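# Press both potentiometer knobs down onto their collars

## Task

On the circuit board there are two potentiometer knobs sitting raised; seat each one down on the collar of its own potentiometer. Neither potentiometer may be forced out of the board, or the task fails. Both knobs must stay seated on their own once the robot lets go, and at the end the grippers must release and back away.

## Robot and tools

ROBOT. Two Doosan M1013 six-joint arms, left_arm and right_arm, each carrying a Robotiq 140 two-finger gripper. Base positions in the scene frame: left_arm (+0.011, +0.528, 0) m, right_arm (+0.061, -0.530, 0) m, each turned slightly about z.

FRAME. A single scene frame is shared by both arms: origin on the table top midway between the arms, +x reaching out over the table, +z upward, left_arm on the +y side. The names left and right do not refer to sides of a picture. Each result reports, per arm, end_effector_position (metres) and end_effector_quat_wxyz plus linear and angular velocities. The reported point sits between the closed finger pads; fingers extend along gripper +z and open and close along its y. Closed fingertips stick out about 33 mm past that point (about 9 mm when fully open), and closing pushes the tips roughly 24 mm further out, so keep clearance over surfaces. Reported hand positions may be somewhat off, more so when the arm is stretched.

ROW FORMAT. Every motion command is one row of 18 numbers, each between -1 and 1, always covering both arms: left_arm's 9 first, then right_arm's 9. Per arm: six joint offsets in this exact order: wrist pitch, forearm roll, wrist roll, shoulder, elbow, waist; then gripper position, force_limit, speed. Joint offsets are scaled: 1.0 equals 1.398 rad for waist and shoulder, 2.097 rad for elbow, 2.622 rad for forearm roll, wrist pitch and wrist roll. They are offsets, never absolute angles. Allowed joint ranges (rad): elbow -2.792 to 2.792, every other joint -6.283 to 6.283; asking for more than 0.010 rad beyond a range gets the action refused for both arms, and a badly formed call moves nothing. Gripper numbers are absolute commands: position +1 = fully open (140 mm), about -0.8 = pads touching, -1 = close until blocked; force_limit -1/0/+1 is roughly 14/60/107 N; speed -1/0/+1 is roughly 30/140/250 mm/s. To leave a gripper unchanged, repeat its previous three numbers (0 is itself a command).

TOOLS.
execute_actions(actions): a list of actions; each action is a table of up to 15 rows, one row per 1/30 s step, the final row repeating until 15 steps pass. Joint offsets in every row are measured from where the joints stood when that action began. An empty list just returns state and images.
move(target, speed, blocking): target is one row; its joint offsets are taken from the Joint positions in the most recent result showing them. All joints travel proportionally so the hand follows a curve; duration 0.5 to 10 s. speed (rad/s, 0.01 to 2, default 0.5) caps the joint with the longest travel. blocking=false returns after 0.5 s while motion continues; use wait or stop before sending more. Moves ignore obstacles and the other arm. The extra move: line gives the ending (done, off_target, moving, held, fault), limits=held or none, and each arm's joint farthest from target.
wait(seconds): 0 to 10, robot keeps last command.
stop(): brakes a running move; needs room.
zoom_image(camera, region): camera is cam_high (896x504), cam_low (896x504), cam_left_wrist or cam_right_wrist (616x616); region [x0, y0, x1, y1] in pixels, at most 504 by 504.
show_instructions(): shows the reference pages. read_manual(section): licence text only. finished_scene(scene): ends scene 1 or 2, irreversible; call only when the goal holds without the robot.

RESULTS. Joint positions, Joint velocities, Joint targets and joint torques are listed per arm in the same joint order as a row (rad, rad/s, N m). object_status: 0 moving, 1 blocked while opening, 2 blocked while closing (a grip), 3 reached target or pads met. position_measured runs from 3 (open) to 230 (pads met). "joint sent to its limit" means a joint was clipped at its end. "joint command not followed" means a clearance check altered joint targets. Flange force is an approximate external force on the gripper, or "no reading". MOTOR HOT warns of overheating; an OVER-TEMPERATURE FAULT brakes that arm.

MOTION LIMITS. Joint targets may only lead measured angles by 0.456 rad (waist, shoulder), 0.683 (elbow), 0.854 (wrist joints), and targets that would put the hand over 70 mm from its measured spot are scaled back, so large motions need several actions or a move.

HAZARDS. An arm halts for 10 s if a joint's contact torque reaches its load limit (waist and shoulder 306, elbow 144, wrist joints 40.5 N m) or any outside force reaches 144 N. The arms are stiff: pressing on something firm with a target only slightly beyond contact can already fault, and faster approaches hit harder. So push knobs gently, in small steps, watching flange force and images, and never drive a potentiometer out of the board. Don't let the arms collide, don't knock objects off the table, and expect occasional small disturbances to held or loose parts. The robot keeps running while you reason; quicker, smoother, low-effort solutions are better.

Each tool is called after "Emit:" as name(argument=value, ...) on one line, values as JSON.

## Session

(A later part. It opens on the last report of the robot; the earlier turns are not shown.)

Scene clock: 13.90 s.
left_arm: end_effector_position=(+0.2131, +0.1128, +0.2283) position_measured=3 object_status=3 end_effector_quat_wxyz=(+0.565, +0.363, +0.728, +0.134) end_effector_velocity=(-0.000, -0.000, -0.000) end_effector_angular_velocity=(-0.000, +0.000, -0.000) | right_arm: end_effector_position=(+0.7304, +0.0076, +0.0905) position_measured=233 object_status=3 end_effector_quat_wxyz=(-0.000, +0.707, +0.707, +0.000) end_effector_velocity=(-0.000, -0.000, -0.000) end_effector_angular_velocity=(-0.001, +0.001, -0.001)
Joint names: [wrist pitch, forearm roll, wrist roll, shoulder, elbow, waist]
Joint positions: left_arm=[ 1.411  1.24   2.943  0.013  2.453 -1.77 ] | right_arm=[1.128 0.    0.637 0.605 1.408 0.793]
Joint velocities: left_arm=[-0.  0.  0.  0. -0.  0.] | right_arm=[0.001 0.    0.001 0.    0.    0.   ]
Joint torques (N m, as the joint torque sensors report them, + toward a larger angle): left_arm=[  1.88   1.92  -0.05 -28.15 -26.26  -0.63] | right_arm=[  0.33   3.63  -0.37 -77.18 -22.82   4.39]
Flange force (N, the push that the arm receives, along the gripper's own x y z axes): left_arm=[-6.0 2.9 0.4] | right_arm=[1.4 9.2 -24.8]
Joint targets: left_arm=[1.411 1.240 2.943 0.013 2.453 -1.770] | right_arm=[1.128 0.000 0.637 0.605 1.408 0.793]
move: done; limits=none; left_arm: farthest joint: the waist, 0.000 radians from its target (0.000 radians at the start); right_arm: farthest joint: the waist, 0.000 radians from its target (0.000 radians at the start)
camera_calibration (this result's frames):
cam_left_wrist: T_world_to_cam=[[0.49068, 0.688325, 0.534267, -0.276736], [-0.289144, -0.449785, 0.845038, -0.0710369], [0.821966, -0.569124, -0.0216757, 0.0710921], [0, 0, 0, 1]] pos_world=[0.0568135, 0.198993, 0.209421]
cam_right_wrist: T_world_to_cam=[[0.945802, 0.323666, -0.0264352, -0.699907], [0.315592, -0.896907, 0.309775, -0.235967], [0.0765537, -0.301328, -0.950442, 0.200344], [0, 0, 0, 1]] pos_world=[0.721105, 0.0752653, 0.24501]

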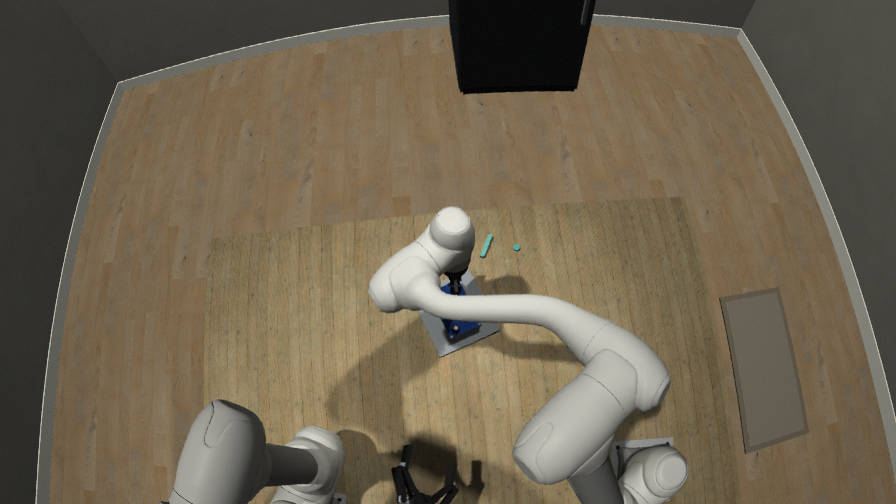

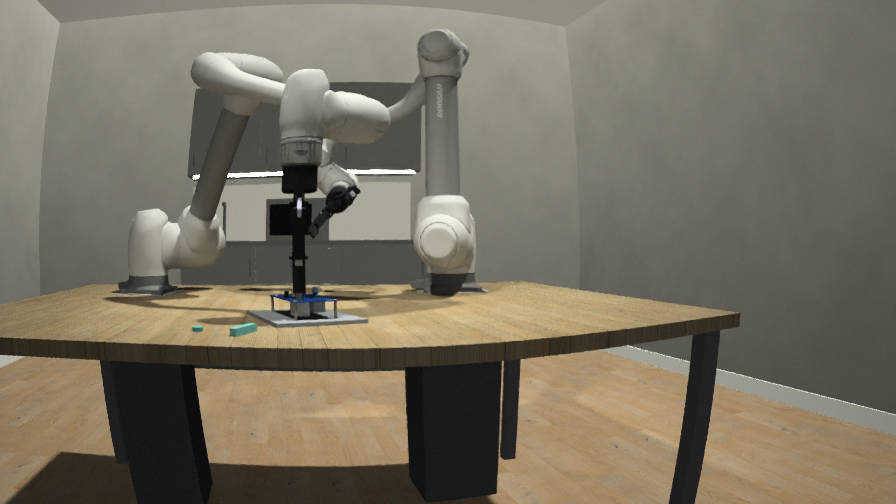

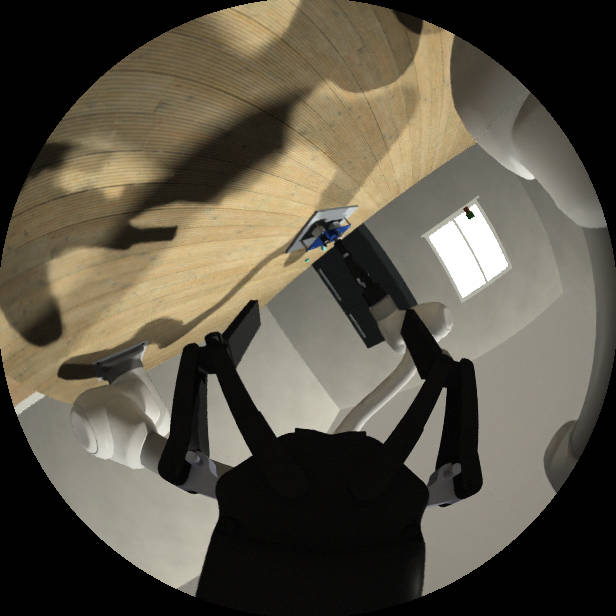

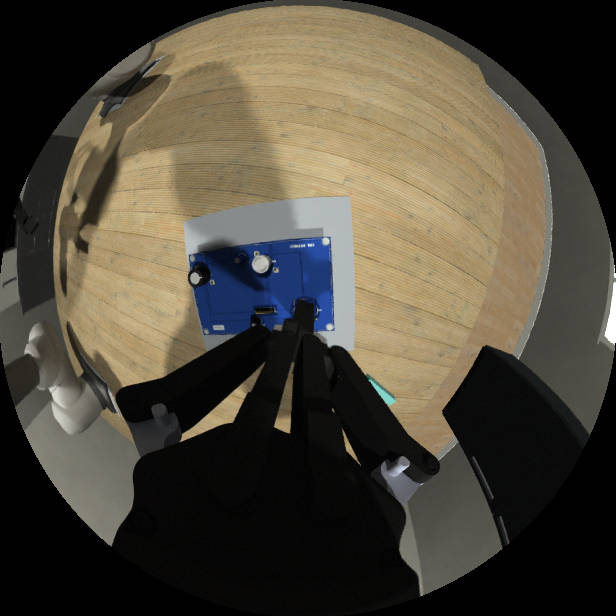

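Emit:
move(target=[0,0,0,0,0,0,1,0,0,0.01,0,0,-0.00853,-0.00682,0,-1,0,0], speed=0.05)

Emit:
move(target=[0,0,0,0,0,0,1,0,0,-0.0063,0,0.02837,-0.0177,0.01969,0.0532,-1,0,0], speed=0.12)

Emit:
zoom_image(camera="cam_low", region=[280, 260, 330, 310])

Emit:
zoom_image(camera="cam_right_wrist", region=[240, 220, 380, 340])

Scene clock: 15.93 s.
left_arm: end_effector_position=(+0.2131, +0.1128, +0.2283) position_measured=3 object_status=3 end_effector_quat_wxyz=(+0.565, +0.363, +0.728, +0.134) end_effector_velocity=(+0.001, +0.000, +0.001) end_effector_angular_velocity=(-0.002, -0.000, +0.002) | right_arm: end_effector_position=(+0.7304, +0.0076, +0.1079) position_measured=233 object_status=3 end_effector_quat_wxyz=(-0.000, +0.707, +0.707, +0.000) end_effector_velocity=(+0.000, +0.000, +0.001) end_effector_angular_velocity=(+0.000, -0.000, -0.000)
Joint names: [wrist pitch, forearm roll, wrist roll, shoulder, elbow, waist]
Joint positions: left_arm=[ 1.411  1.24   2.943  0.013  2.453 -1.77 ] | right_arm=[1.154 0.    0.637 0.593 1.394 0.793]
Joint velocities: left_arm=[ 0.001 -0.    -0.001 -0.001 -0.001  0.002] | right_arm=[ 0.002  0.    -0.    -0.001 -0.002  0.   ]
Joint torques (N m, as the joint torque sensors report them, + toward a larger angle): left_arm=[  1.85   1.84   0.07 -28.51 -26.25   0.23] | right_arm=[ -0.2    4.27  -0.16 -95.35 -37.61   1.5 ]
Flange force (N, the push that the arm receives, along the gripper's own x y z axes): left_arm=[-5.0 2.4 -1.3] | right_arm=[-0.9 1.4 -1.0]
Joint targets: left_arm=[1.411 1.240 2.943 0.013 2.453 -1.770] | right_arm=[1.154 0.000 0.637 0.593 1.394 0.793]
move: done; limits=none; left_arm: farthest joint: the waist, 0.000 radians from its target (0.000 radians at the start); right_arm: farthest joint: the waist, 0.000 radians from its target (0.000 radians at the start)
camera_calibration (this result's frames):
cam_left_wrist: T_world_to_cam=[[0.49068, 0.688325, 0.534267, -0.276735], [-0.289144, -0.449785, 0.845038, -0.071037], [0.821966, -0.569124, -0.0216757, 0.0710921], [0, 0, 0, 1]] pos_world=[0.0568134, 0.198993, 0.209421]
cam_right_wrist: T_world_to_cam=[[0.9458, 0.323671, -0.0264586, -0.699436], [0.315603, -0.896901, 0.309779, -0.241361], [0.0765357, -0.30134, -0.95044, 0.216875], [0, 0, 0, 1]] pos_world=[0.721102, 0.0752632, 0.262389]

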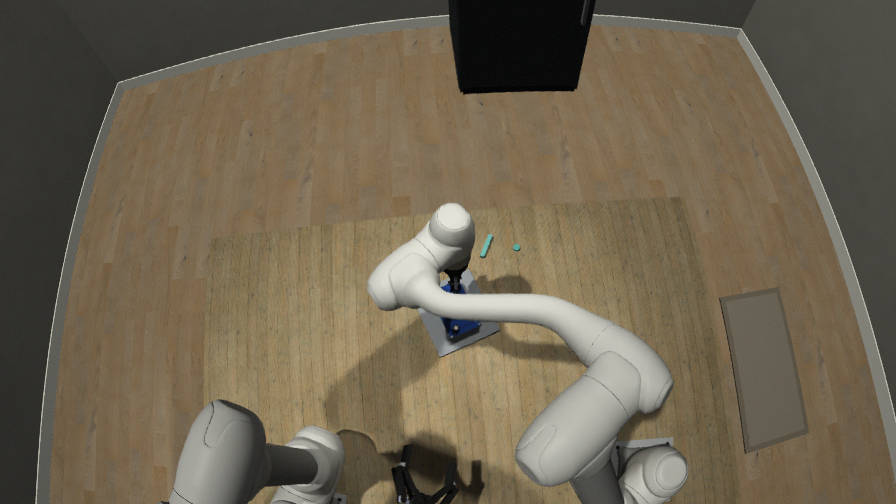

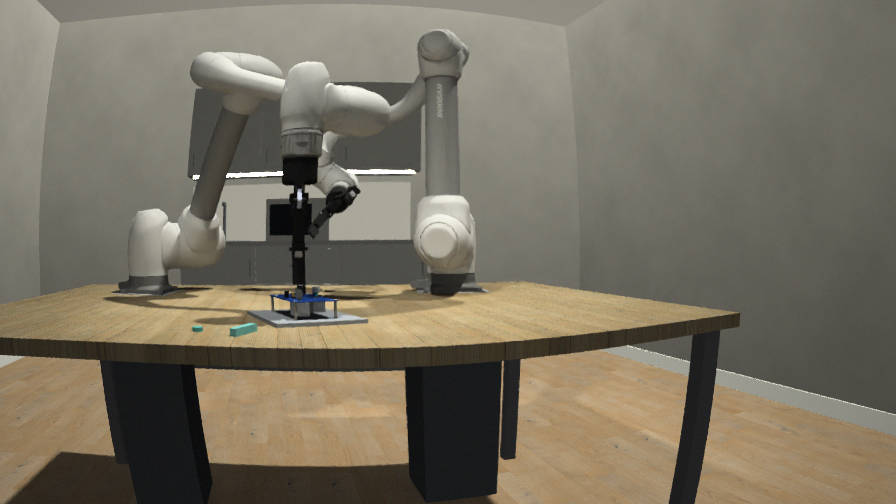

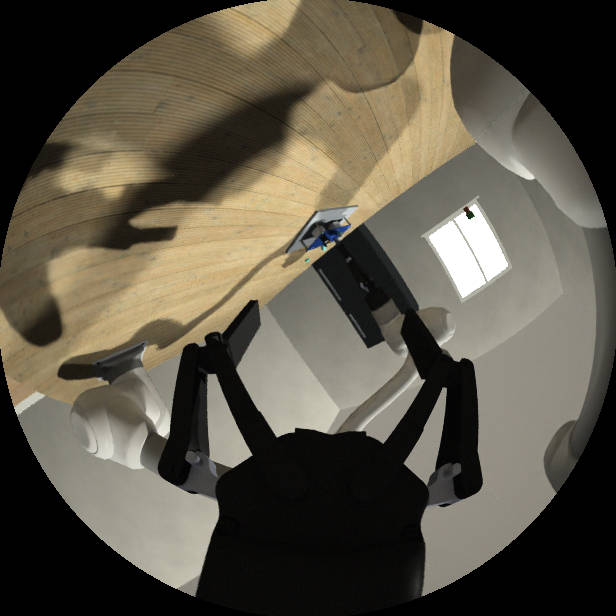

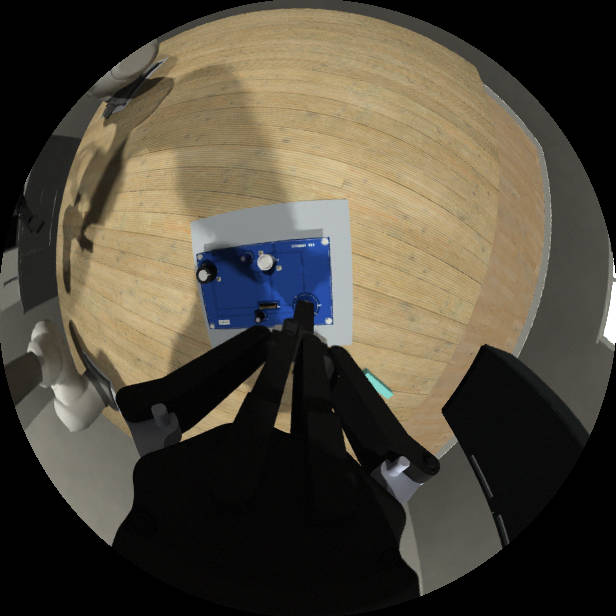

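Scene clock: 16.97 s.
left_arm: end_effector_position=(+0.2131, +0.1128, +0.2283) position_measured=3 object_status=3 end_effector_quat_wxyz=(+0.565, +0.363, +0.728, +0.134) end_effector_velocity=(+0.000, +0.000, +0.000) end_effector_angular_velocity=(-0.001, +0.000, +0.000) | right_arm: end_effector_position=(+0.6761, +0.0450, +0.1079) position_measured=233 object_status=3 end_effector_quat_wxyz=(-0.000, +0.707, +0.707, +0.000) end_effector_velocity=(-0.002, +0.001, -0.000) end_effector_angular_velocity=(+0.000, +0.002, -0.001)
Joint names: [wrist pitch, forearm roll, wrist roll, shoulder, elbow, waist]
Joint positions: left_arm=[ 1.411  1.24   2.943  0.013  2.453 -1.77 ] | right_arm=[1.137 0.    0.711 0.569 1.435 0.867]
Joint velocities: left_arm=[ 0.    -0.    -0.    -0.001 -0.     0.   ] | right_arm=[ 0.     0.001  0.002 -0.001  0.001  0.002]
Joint torques (N m, as the joint torque sensors report them, + toward a larger angle): left_arm=[  1.87   1.94   0.1  -29.69 -26.11   0.22] | right_arm=[ -0.2    3.9   -0.27 -97.37 -36.75   4.57]
Flange force (N, the push that the arm receives, along the gripper's own x y z axes): left_arm=[-4.6 -1.0 -1.0] | right_arm=[1.9 9.8 1.5]
Joint targets: left_arm=[1.411 1.240 2.943 0.013 2.453 -1.770] | right_arm=[1.137 0.000 0.711 0.569 1.435 0.867]
move: done; limits=none; left_arm: farthest joint: the waist, 0.000 radians from its target (0.000 radians at the start); right_arm: farthest joint: the waist, 0.000 radians from its target (0.075 radians at the start)
camera_calibration (this result's frames):
cam_left_wrist: T_world_to_cam=[[0.49068, 0.688325, 0.534267, -0.276736], [-0.289144, -0.449786, 0.845038, -0.0710369], [0.821966, -0.569123, -0.0216755, 0.071092], [0, 0, 0, 1]] pos_world=[0.0568135, 0.198993, 0.209421]
cam_right_wrist: T_world_to_cam=[[0.945801, 0.323663, -0.0265133, -0.660176], [0.315613, -0.896903, 0.309765, -0.190723], [0.0764795, -0.301344, -0.950443, 0.232316], [0, 0, 0, 1]] pos_world=[0.666823, 0.112622, 0.262379]

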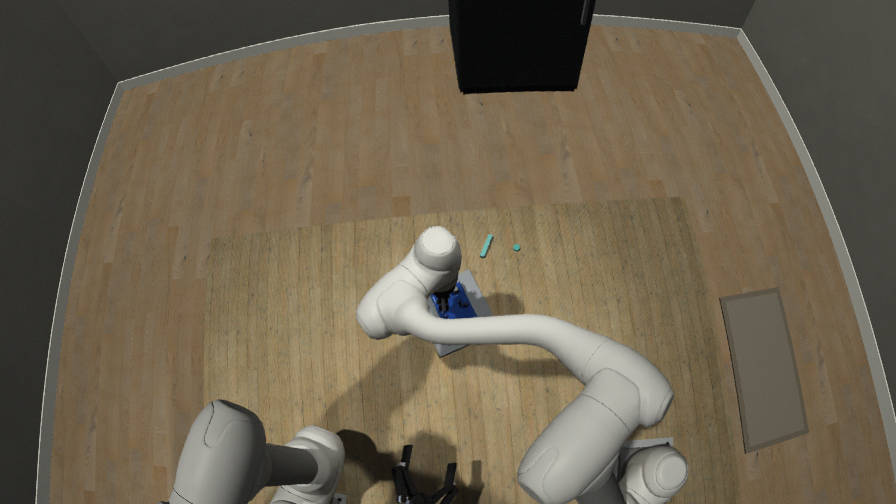

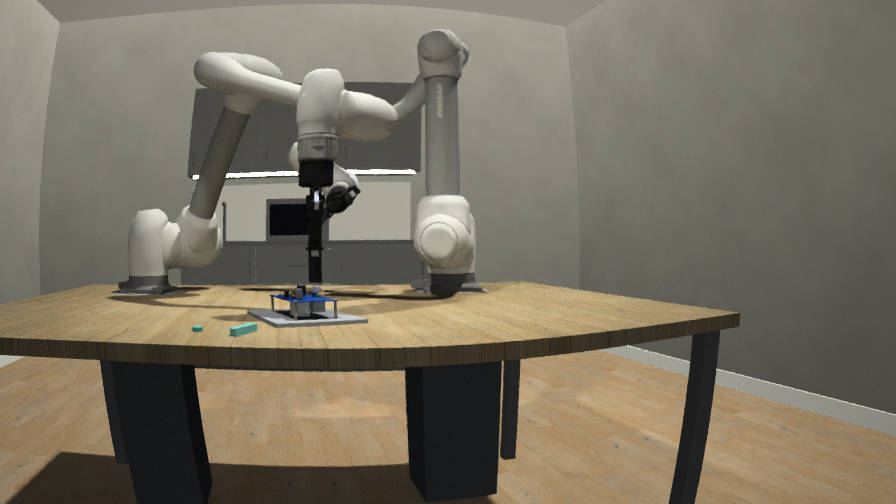

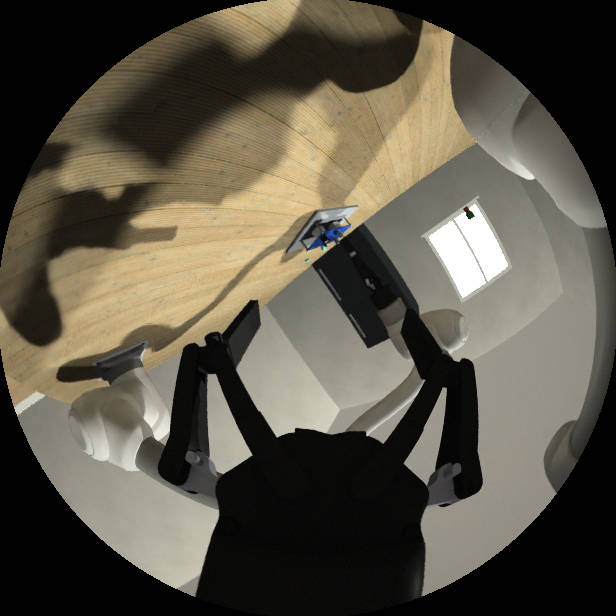

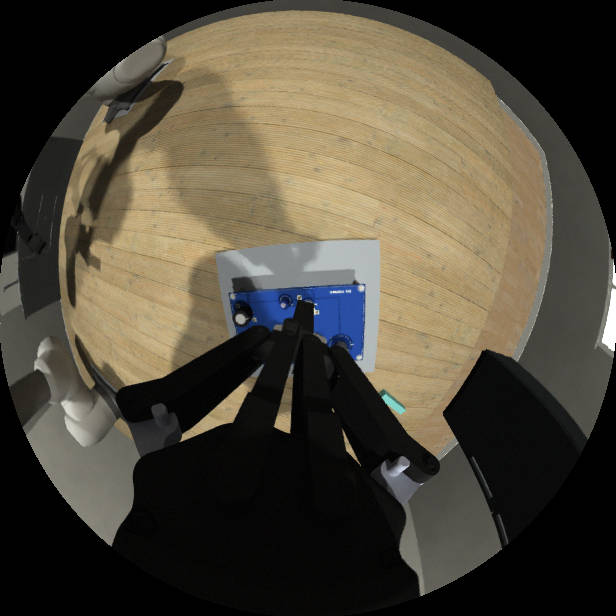

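Region (280, 260, 330, 310) of cam_low's 896x504 image, scaled by 10.080, with more detail than that image has.

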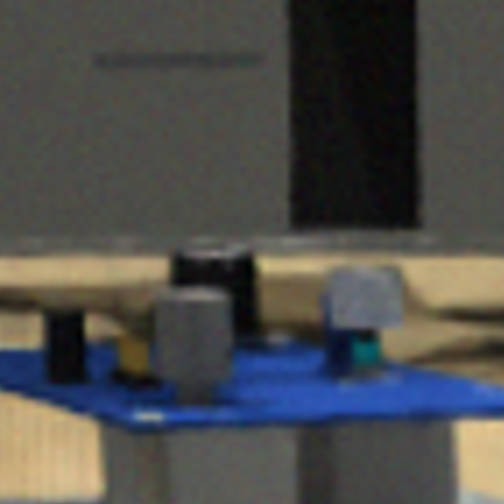

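Region (240, 220, 380, 340) of cam_right_wrist's 616x616 image, scaled by 3.600, with more detail than that image has; it fills the top 432 rows of this view, and the rest is white.

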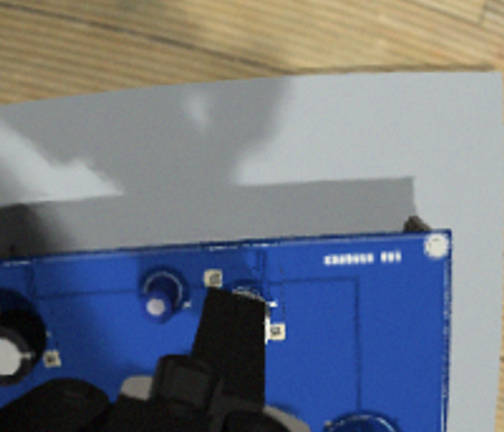

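Emit:
move(target=[0,0,0,0,0,0,1,0,0,-0.00583,0,0.0001,0.00887,0.00138,0.0002,-1,0,0], speed=0.012)

Emit:
zoom_image(camera="cam_low", region=[280, 260, 330, 310])

Scene clock: 18.97 s.
left_arm: end_effector_position=(+0.2131, +0.1128, +0.2283) position_measured=3 object_status=3 end_effector_quat_wxyz=(+0.565, +0.363, +0.728, +0.134) end_effector_velocity=(+0.000, +0.000, -0.000) end_effector_angular_velocity=(+0.001, -0.001, +0.001) | right_arm: end_effector_position=(+0.6780, +0.0470, +0.0961) position_measured=233 object_status=3 end_effector_quat_wxyz=(-0.000, +0.707, +0.707, +0.000) end_effector_velocity=(+0.000, +0.000, -0.001) end_effector_angular_velocity=(-0.000, -0.000, +0.000)
Joint names: [wrist pitch, forearm roll, wrist roll, shoulder, elbow, waist]
Joint positions: left_arm=[ 1.411  1.24   2.943  0.013  2.453 -1.77 ] | right_arm=[1.122 0.    0.711 0.581 1.438 0.867]
Joint velocities: left_arm=[0.    0.    0.    0.001 0.    0.001] | right_arm=[-0.001 -0.     0.     0.001 -0.     0.   ]
Joint torques (N m, as the joint torque sensors report them, + toward a larger angle): left_arm=[  1.81   1.95  -0.05 -28.68 -26.18  -0.32] | right_arm=[ -3.44   4.2   -0.11 -88.69 -39.46   1.07]
Flange force (N, the push that the arm receives, along the gripper's own x y z axes): left_arm=[-5.8 1.8 -0.2] | right_arm=[-7.5 -6.4 -8.0]
Joint targets: left_arm=[1.411 1.240 2.943 0.013 2.453 -1.770] | right_arm=[1.122 0.000 0.711 0.581 1.438 0.867]
move: done; limits=none; left_arm: farthest joint: the waist, 0.000 radians from its target (0.000 radians at the start); right_arm: farthest joint: the wrist pitch, 0.001 radians from its target (0.016 radians at the start)
camera_calibration (this result's frames):
cam_left_wrist: T_world_to_cam=[[0.49068, 0.688325, 0.534267, -0.276736], [-0.289144, -0.449786, 0.845038, -0.071037], [0.821966, -0.569123, -0.0216757, 0.071092], [0, 0, 0, 1]] pos_world=[0.0568135, 0.198993, 0.209421]
cam_right_wrist: T_world_to_cam=[[0.945796, 0.323676, -0.0265271, -0.662966], [0.315629, -0.896895, 0.309771, -0.185912], [0.0764736, -0.301353, -0.950441, 0.22154], [0, 0, 0, 1]] pos_world=[0.668767, 0.114605, 0.250565]

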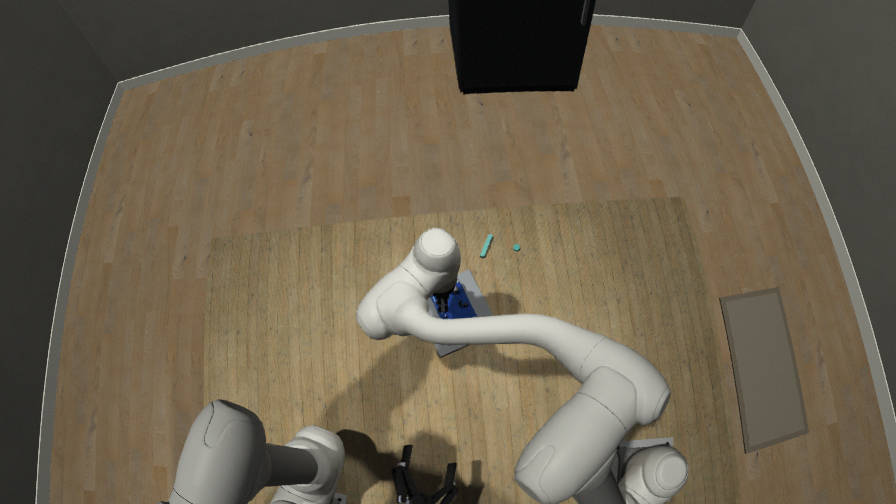

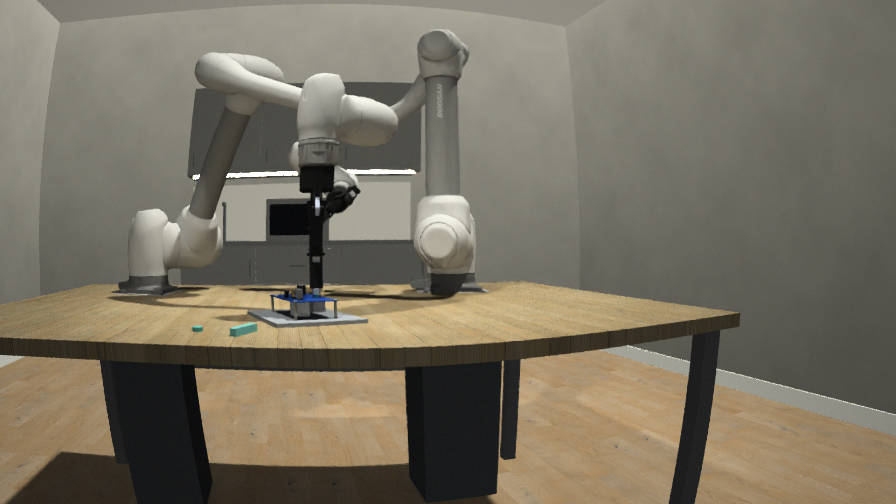

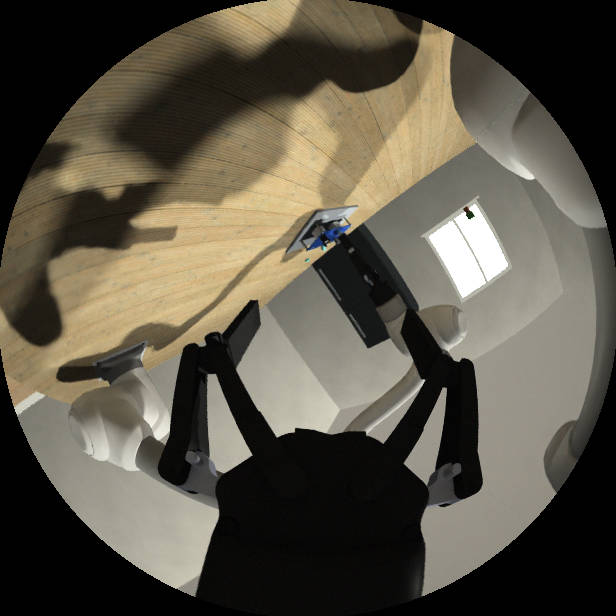

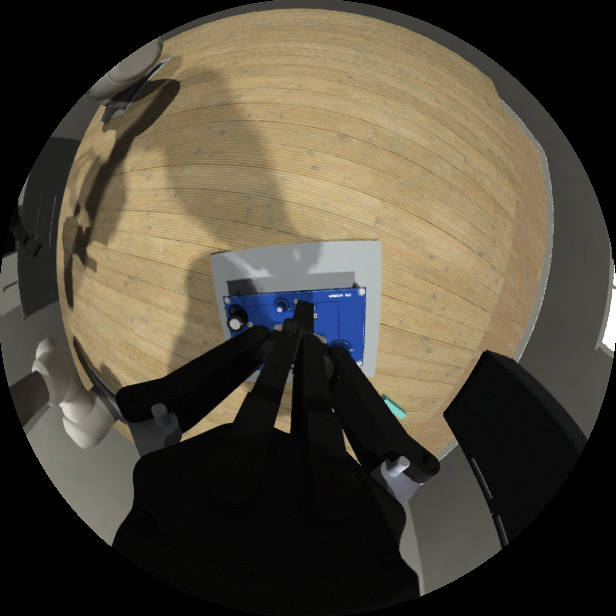

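Region (280, 260, 330, 310) of cam_low's 896x504 image, scaled by 10.080, with more detail than that image has.

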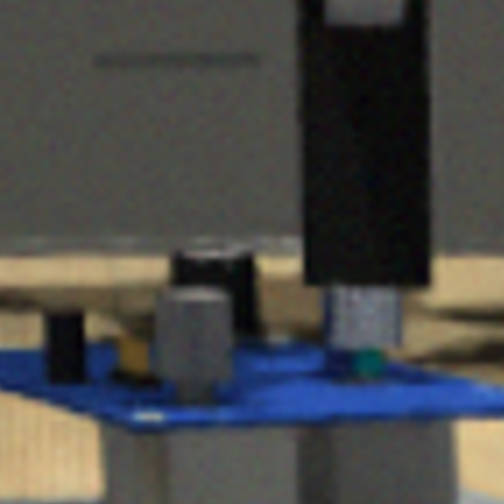

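Emit:
move(target=[0,0,0,0,0,0,1,0,0,-0.00116,0,0,0.00099,0.00079,0,-1,0,0], speed=0.01)

Emit:
zoom_image(camera="cam_low", region=[280, 260, 330, 310])

Scene clock: 19.93 s.
left_arm: end_effector_position=(+0.2131, +0.1128, +0.2283) position_measured=3 object_status=3 end_effector_quat_wxyz=(+0.565, +0.363, +0.728, +0.134) end_effector_velocity=(+0.000, +0.000, +0.001) end_effector_angular_velocity=(-0.001, -0.001, +0.001) | right_arm: end_effector_position=(+0.6780, +0.0469, +0.0941) position_measured=233 object_status=3 end_effector_quat_wxyz=(-0.000, +0.707, +0.707, +0.000) end_effector_velocity=(-0.000, -0.000, -0.001) end_effector_angular_velocity=(-0.001, +0.001, -0.000)
Joint names: [wrist pitch, forearm roll, wrist roll, shoulder, elbow, waist]
Joint positions: left_arm=[ 1.411  1.24   2.943  0.013  2.453 -1.77 ] | right_arm=[1.119 0.    0.711 0.582 1.44  0.867]
Joint velocities: left_arm=[ 0.001  0.    -0.    -0.    -0.001  0.   ] | right_arm=[-0.     0.     0.     0.     0.001  0.   ]
Joint torques (N m, as the joint torque sensors report them, + toward a larger angle): left_arm=[  1.88   1.97  -0.06 -28.94 -25.83  -0.63] | right_arm=[ -3.33   4.44   0.01 -93.82 -39.89   1.68]
Flange force (N, the push that the arm receives, along the gripper's own x y z axes): left_arm=[-6.4 1.1 0.7] | right_arm=[-3.9 -1.3 -3.5]
Joint targets: left_arm=[1.411 1.240 2.943 0.013 2.453 -1.770] | right_arm=[1.119 0.000 0.711 0.582 1.440 0.867]
move: done; limits=none; left_arm: farthest joint: the waist, 0.000 radians from its target (0.000 radians at the start); right_arm: farthest joint: the waist, 0.000 radians from its target (0.000 radians at the start)
camera_calibration (this result's frames):
cam_left_wrist: T_world_to_cam=[[0.49068, 0.688325, 0.534267, -0.276735], [-0.289144, -0.449785, 0.845038, -0.071037], [0.821966, -0.569124, -0.0216757, 0.0710921], [0, 0, 0, 1]] pos_world=[0.0568134, 0.198993, 0.209421]
cam_right_wrist: T_world_to_cam=[[0.945796, 0.323676, -0.0265269, -0.662998], [0.315629, -0.896895, 0.309771, -0.18531], [0.0764737, -0.301353, -0.950441, 0.219673], [0, 0, 0, 1]] pos_world=[0.668751, 0.114592, 0.248603]

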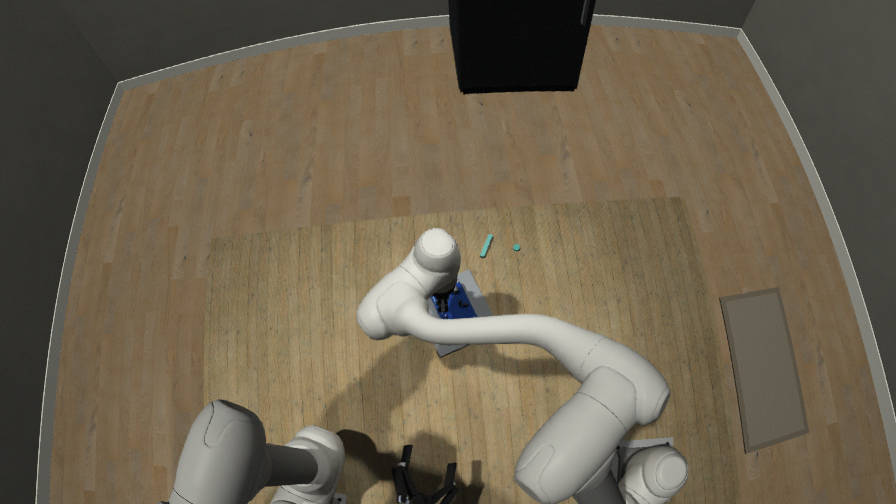

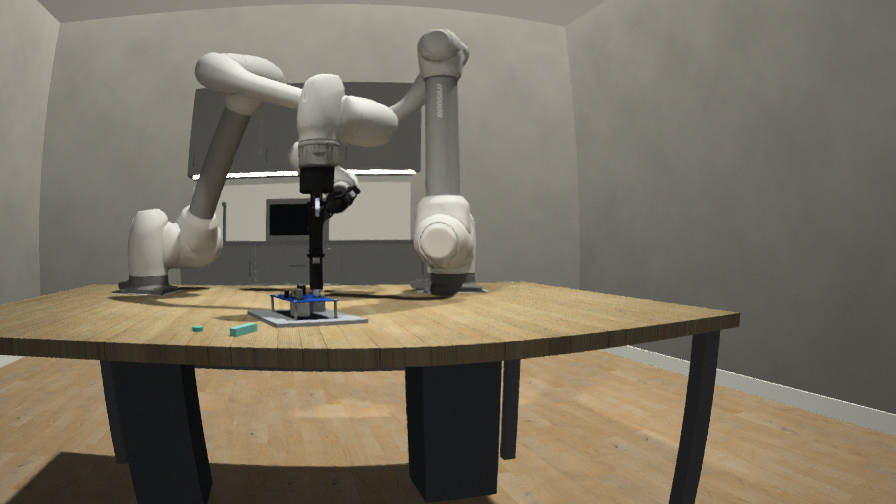

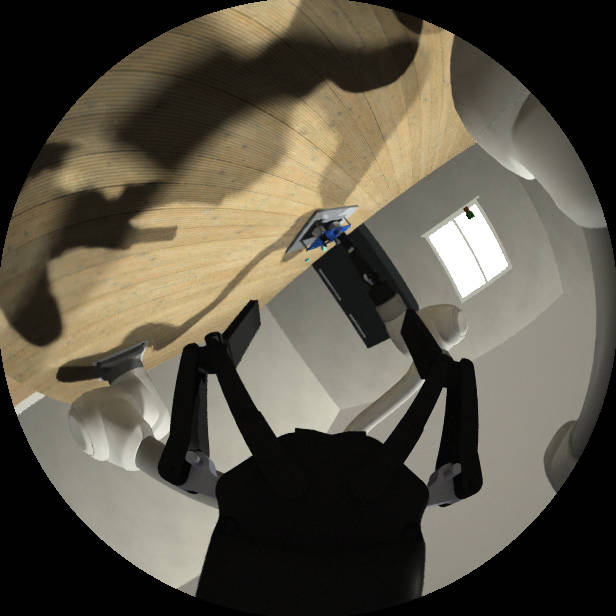

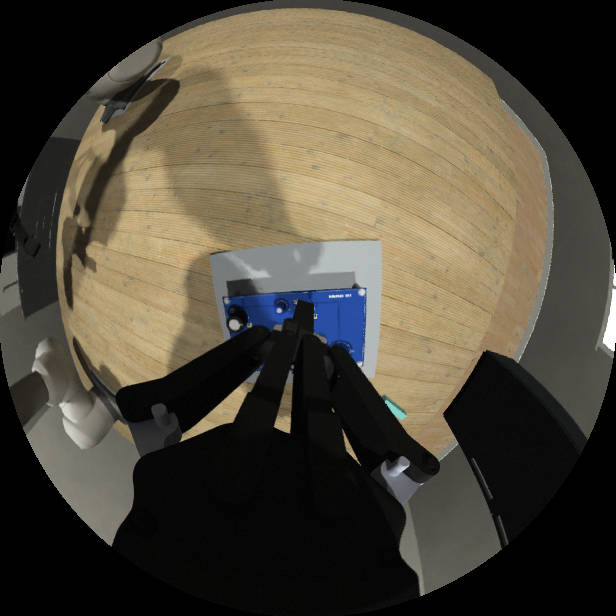

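Region (280, 260, 330, 310) of cam_low's 896x504 image, scaled by 10.080, with more detail than that image has.

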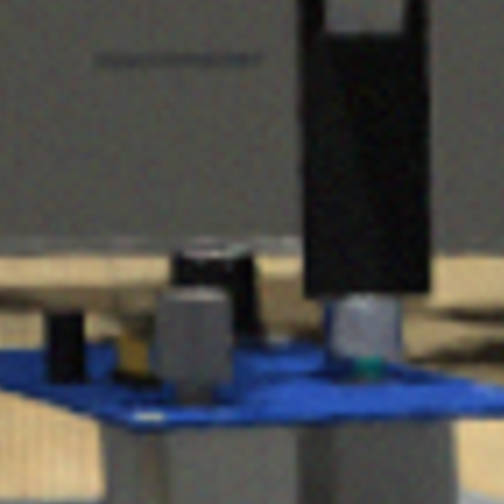

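Emit:
move(target=[0,0,0,0,0,0,1,0,0,0.0029,0,0,-0.00247,-0.00198,0,-1,0,0], speed=0.02)

Emit:
zoom_image(camera="cam_low", region=[300, 275, 330, 305])

Emit:
zoom_image(camera="cam_right_wrist", region=[260, 260, 360, 340])

Scene clock: 21.27 s.
left_arm: end_effector_position=(+0.2131, +0.1128, +0.2283) position_measured=3 object_status=3 end_effector_quat_wxyz=(+0.565, +0.363, +0.728, +0.134) end_effector_velocity=(-0.000, -0.001, +0.001) end_effector_angular_velocity=(-0.001, +0.001, +0.000) | right_arm: end_effector_position=(+0.6781, +0.0470, +0.0990) position_measured=233 object_status=3 end_effector_quat_wxyz=(-0.000, +0.707, +0.707, +0.000) end_effector_velocity=(+0.000, -0.000, +0.001) end_effector_angular_velocity=(-0.001, -0.001, +0.000)
Joint names: [wrist pitch, forearm roll, wrist roll, shoulder, elbow, waist]
Joint positions: left_arm=[ 1.411  1.24   2.943  0.013  2.453 -1.77 ] | right_arm=[1.127 0.    0.711 0.579 1.436 0.867]
Joint velocities: left_arm=[ 0.    -0.     0.    -0.    -0.001  0.   ] | right_arm=[ 0.002 -0.001  0.    -0.001 -0.001  0.   ]
Joint torques (N m, as the joint torque sensors report them, + toward a larger angle): left_arm=[  1.89   2.09   0.05 -29.02 -26.45  -1.08] | right_arm=[ -0.51   3.98  -0.06 -97.81 -38.01   2.84]
Flange force (N, the push that the arm receives, along the gripper's own x y z axes): left_arm=[-5.7 1.1 1.8] | right_arm=[0.9 5.8 2.2]
Joint targets: left_arm=[1.411 1.240 2.943 0.013 2.453 -1.770] | right_arm=[1.127 0.000 0.711 0.579 1.435 0.867]
move: done; limits=none; left_arm: farthest joint: the waist, 0.000 radians from its target (0.000 radians at the start); right_arm: farthest joint: the waist, 0.000 radians from its target (0.000 radians at the start)
camera_calibration (this result's frames):
cam_left_wrist: T_world_to_cam=[[0.49068, 0.688325, 0.534267, -0.276736], [-0.289144, -0.449786, 0.845038, -0.0710369], [0.821966, -0.569123, -0.0216756, 0.071092], [0, 0, 0, 1]] pos_world=[0.0568135, 0.198993, 0.209421]
cam_right_wrist: T_world_to_cam=[[0.945795, 0.323677, -0.0265411, -0.662909], [0.315634, -0.896891, 0.309776, -0.186812], [0.076463, -0.301362, -0.950439, 0.224332], [0, 0, 0, 1]] pos_world=[0.668787, 0.114623, 0.25349]

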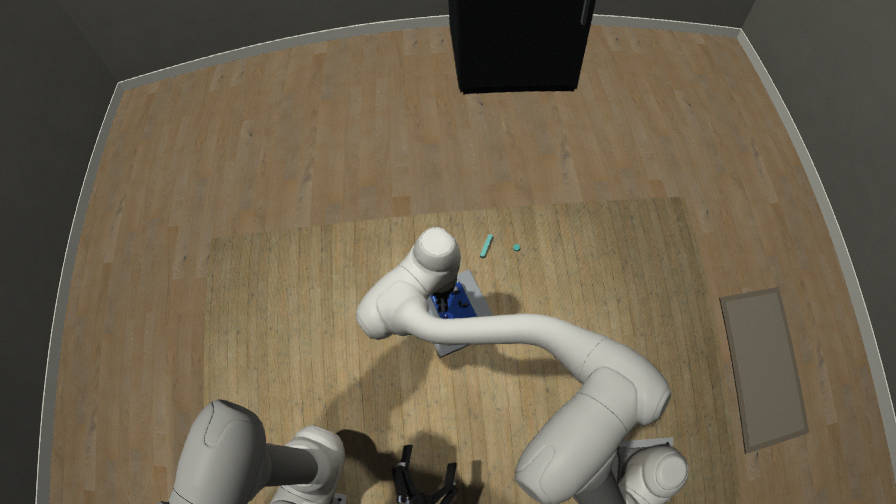

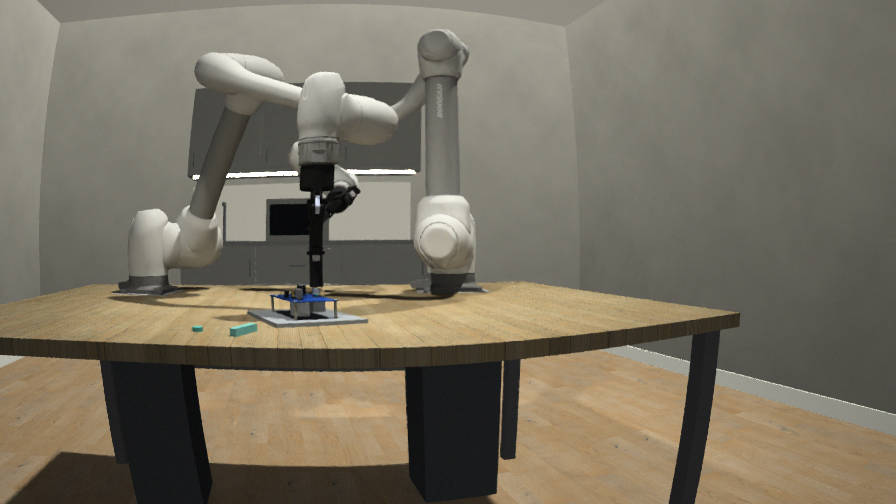

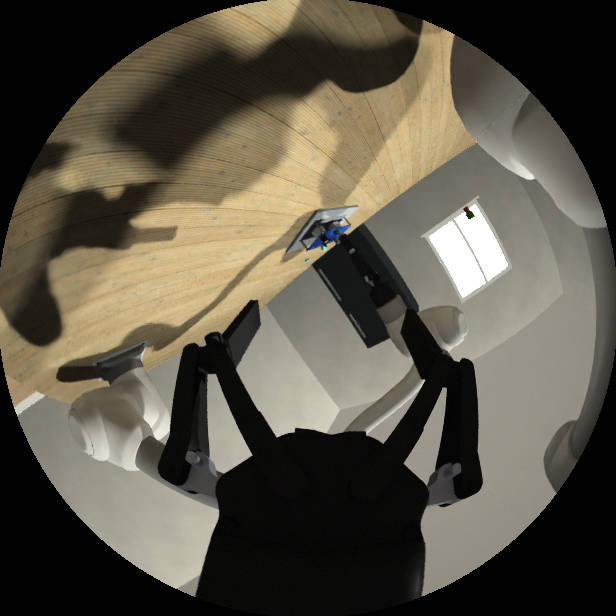

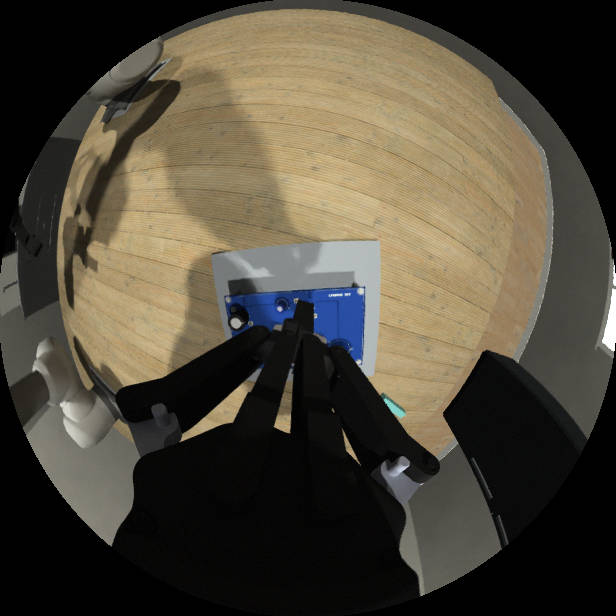

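Region (300, 275, 330, 305) of cam_low's 896x504 image, scaled by 16.800, with more detail than that image has.

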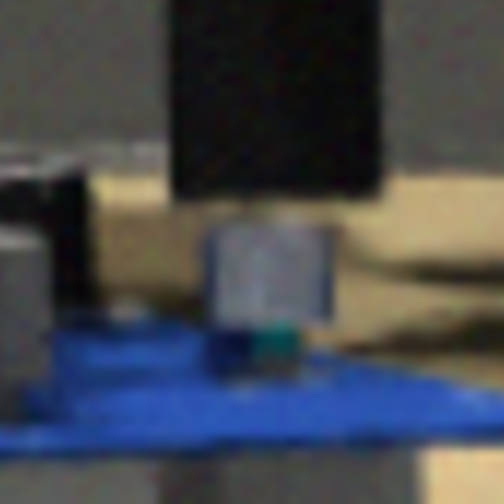

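Region (260, 260, 360, 340) of cam_right_wrist's 616x616 image, scaled by 5.040, with more detail than that image has; it fills the top 403 rows of this view, and the rest is white.

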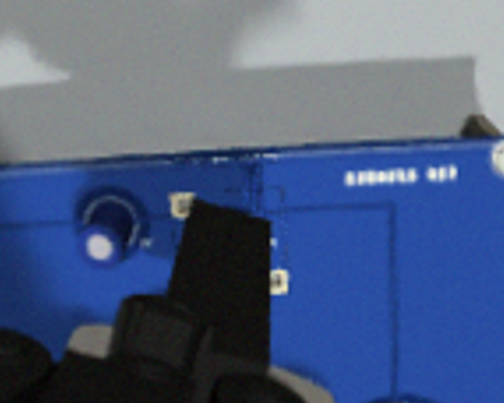

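Emit:
move(target=[0,0,0,0,0,0,1,0,0,-0.00434,0,0,0.0037,0.00296,0,-1,0,0], speed=0.01)

Emit:
zoom_image(camera="cam_low", region=[300, 275, 330, 305])

Scene clock: 23.10 s.
left_arm: end_effector_position=(+0.2131, +0.1128, +0.2283) position_measured=3 object_status=3 end_effector_quat_wxyz=(+0.565, +0.363, +0.728, +0.134) end_effector_velocity=(-0.001, -0.001, +0.000) end_effector_angular_velocity=(-0.001, +0.000, -0.001) | right_arm: end_effector_position=(+0.6780, +0.0469, +0.0916) position_measured=233 object_status=3 end_effector_quat_wxyz=(-0.000, +0.707, +0.707, +0.000) end_effector_velocity=(+0.000, -0.000, -0.001) end_effector_angular_velocity=(-0.000, -0.000, -0.000)
Joint names: [wrist pitch, forearm roll, wrist roll, shoulder, elbow, waist]
Joint positions: left_arm=[ 1.411  1.24   2.943  0.013  2.453 -1.77 ] | right_arm=[1.115 0.    0.711 0.584 1.442 0.867]
Joint velocities: left_arm=[ 0.    -0.     0.    -0.    -0.001 -0.001] | right_arm=[-0.001 -0.     0.001  0.001  0.001 -0.   ]
Joint torques (N m, as the joint torque sensors report them, + toward a larger angle): left_arm=[  1.84   1.9    0.04 -30.24 -26.01  -1.13] | right_arm=[  0.12   3.96   0.19 -90.42 -32.93   4.18]
Flange force (N, the push that the arm receives, along the gripper's own x y z axes): left_arm=[-5.9 -2.4 2.6] | right_arm=[-0.6 7.0 -6.3]
Joint targets: left_arm=[1.411 1.240 2.943 0.013 2.453 -1.770] | right_arm=[1.115 0.000 0.711 0.584 1.442 0.867]
move: done; limits=none; left_arm: farthest joint: the waist, 0.000 radians from its target (0.000 radians at the start); right_arm: farthest joint: the elbow, 0.001 radians from its target (0.007 radians at the start)
camera_calibration (this result's frames):
cam_left_wrist: T_world_to_cam=[[0.49068, 0.688325, 0.534267, -0.276736], [-0.289144, -0.449786, 0.845038, -0.071037], [0.821966, -0.569123, -0.0216758, 0.071092], [0, 0, 0, 1]] pos_world=[0.0568135, 0.198993, 0.209421]
cam_right_wrist: T_world_to_cam=[[0.945796, 0.323675, -0.0265346, -0.663034], [0.31563, -0.896893, 0.309775, -0.184539], [0.0764677, -0.301359, -0.95044, 0.217268], [0, 0, 0, 1]] pos_world=[0.668727, 0.114571, 0.246072]

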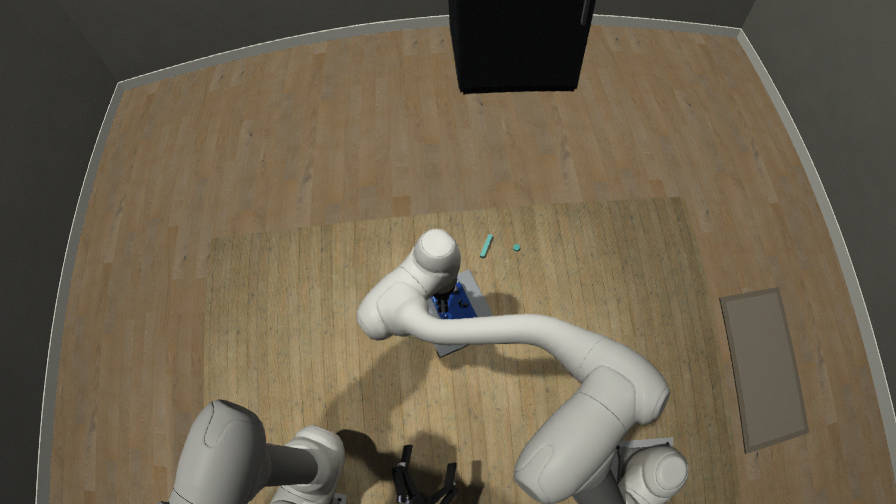

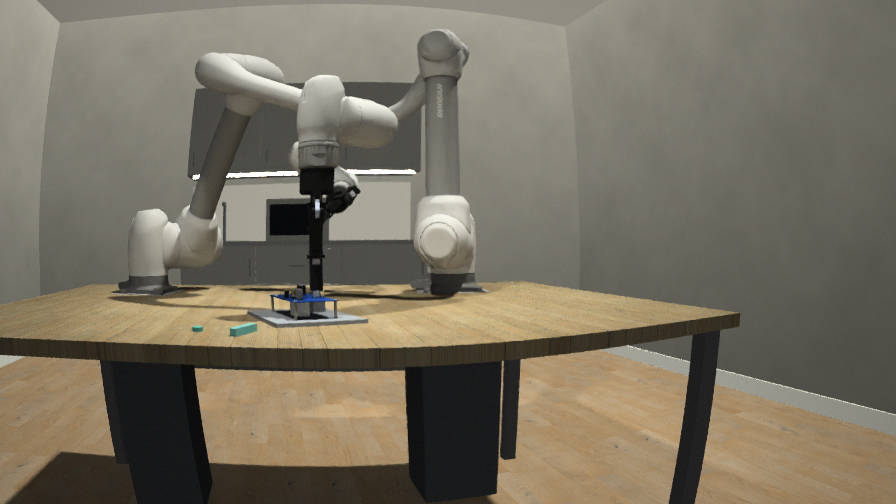

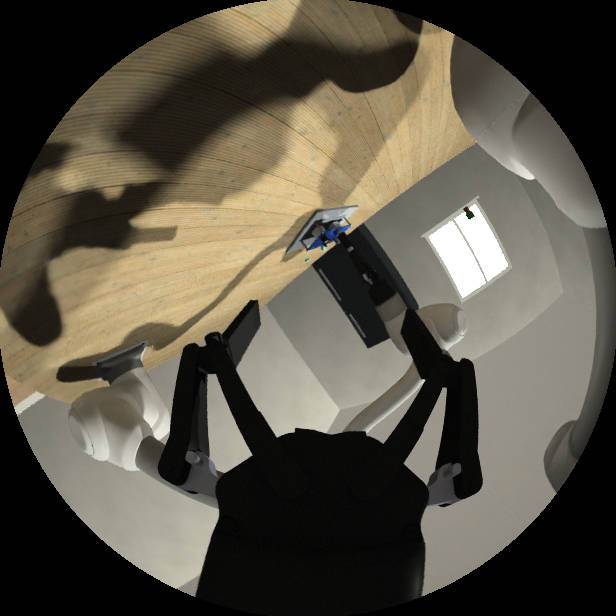

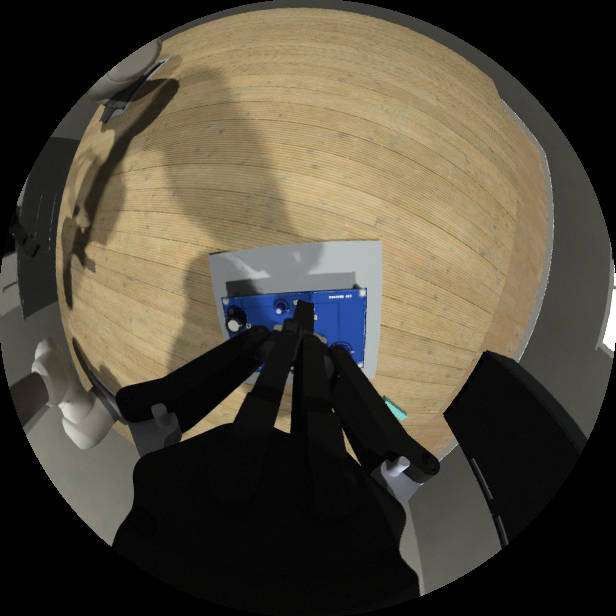

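Region (300, 275, 330, 305) of cam_low's 896x504 image, scaled by 16.800, with more detail than that image has.

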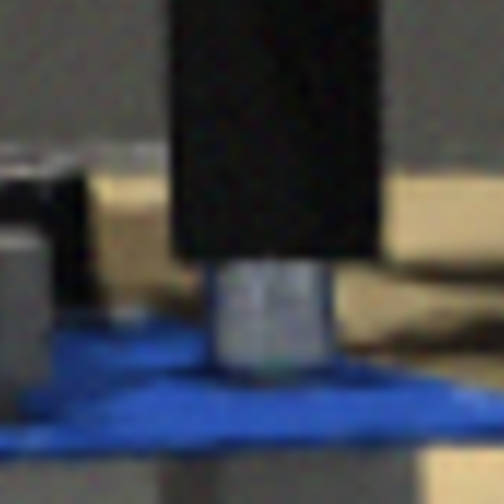

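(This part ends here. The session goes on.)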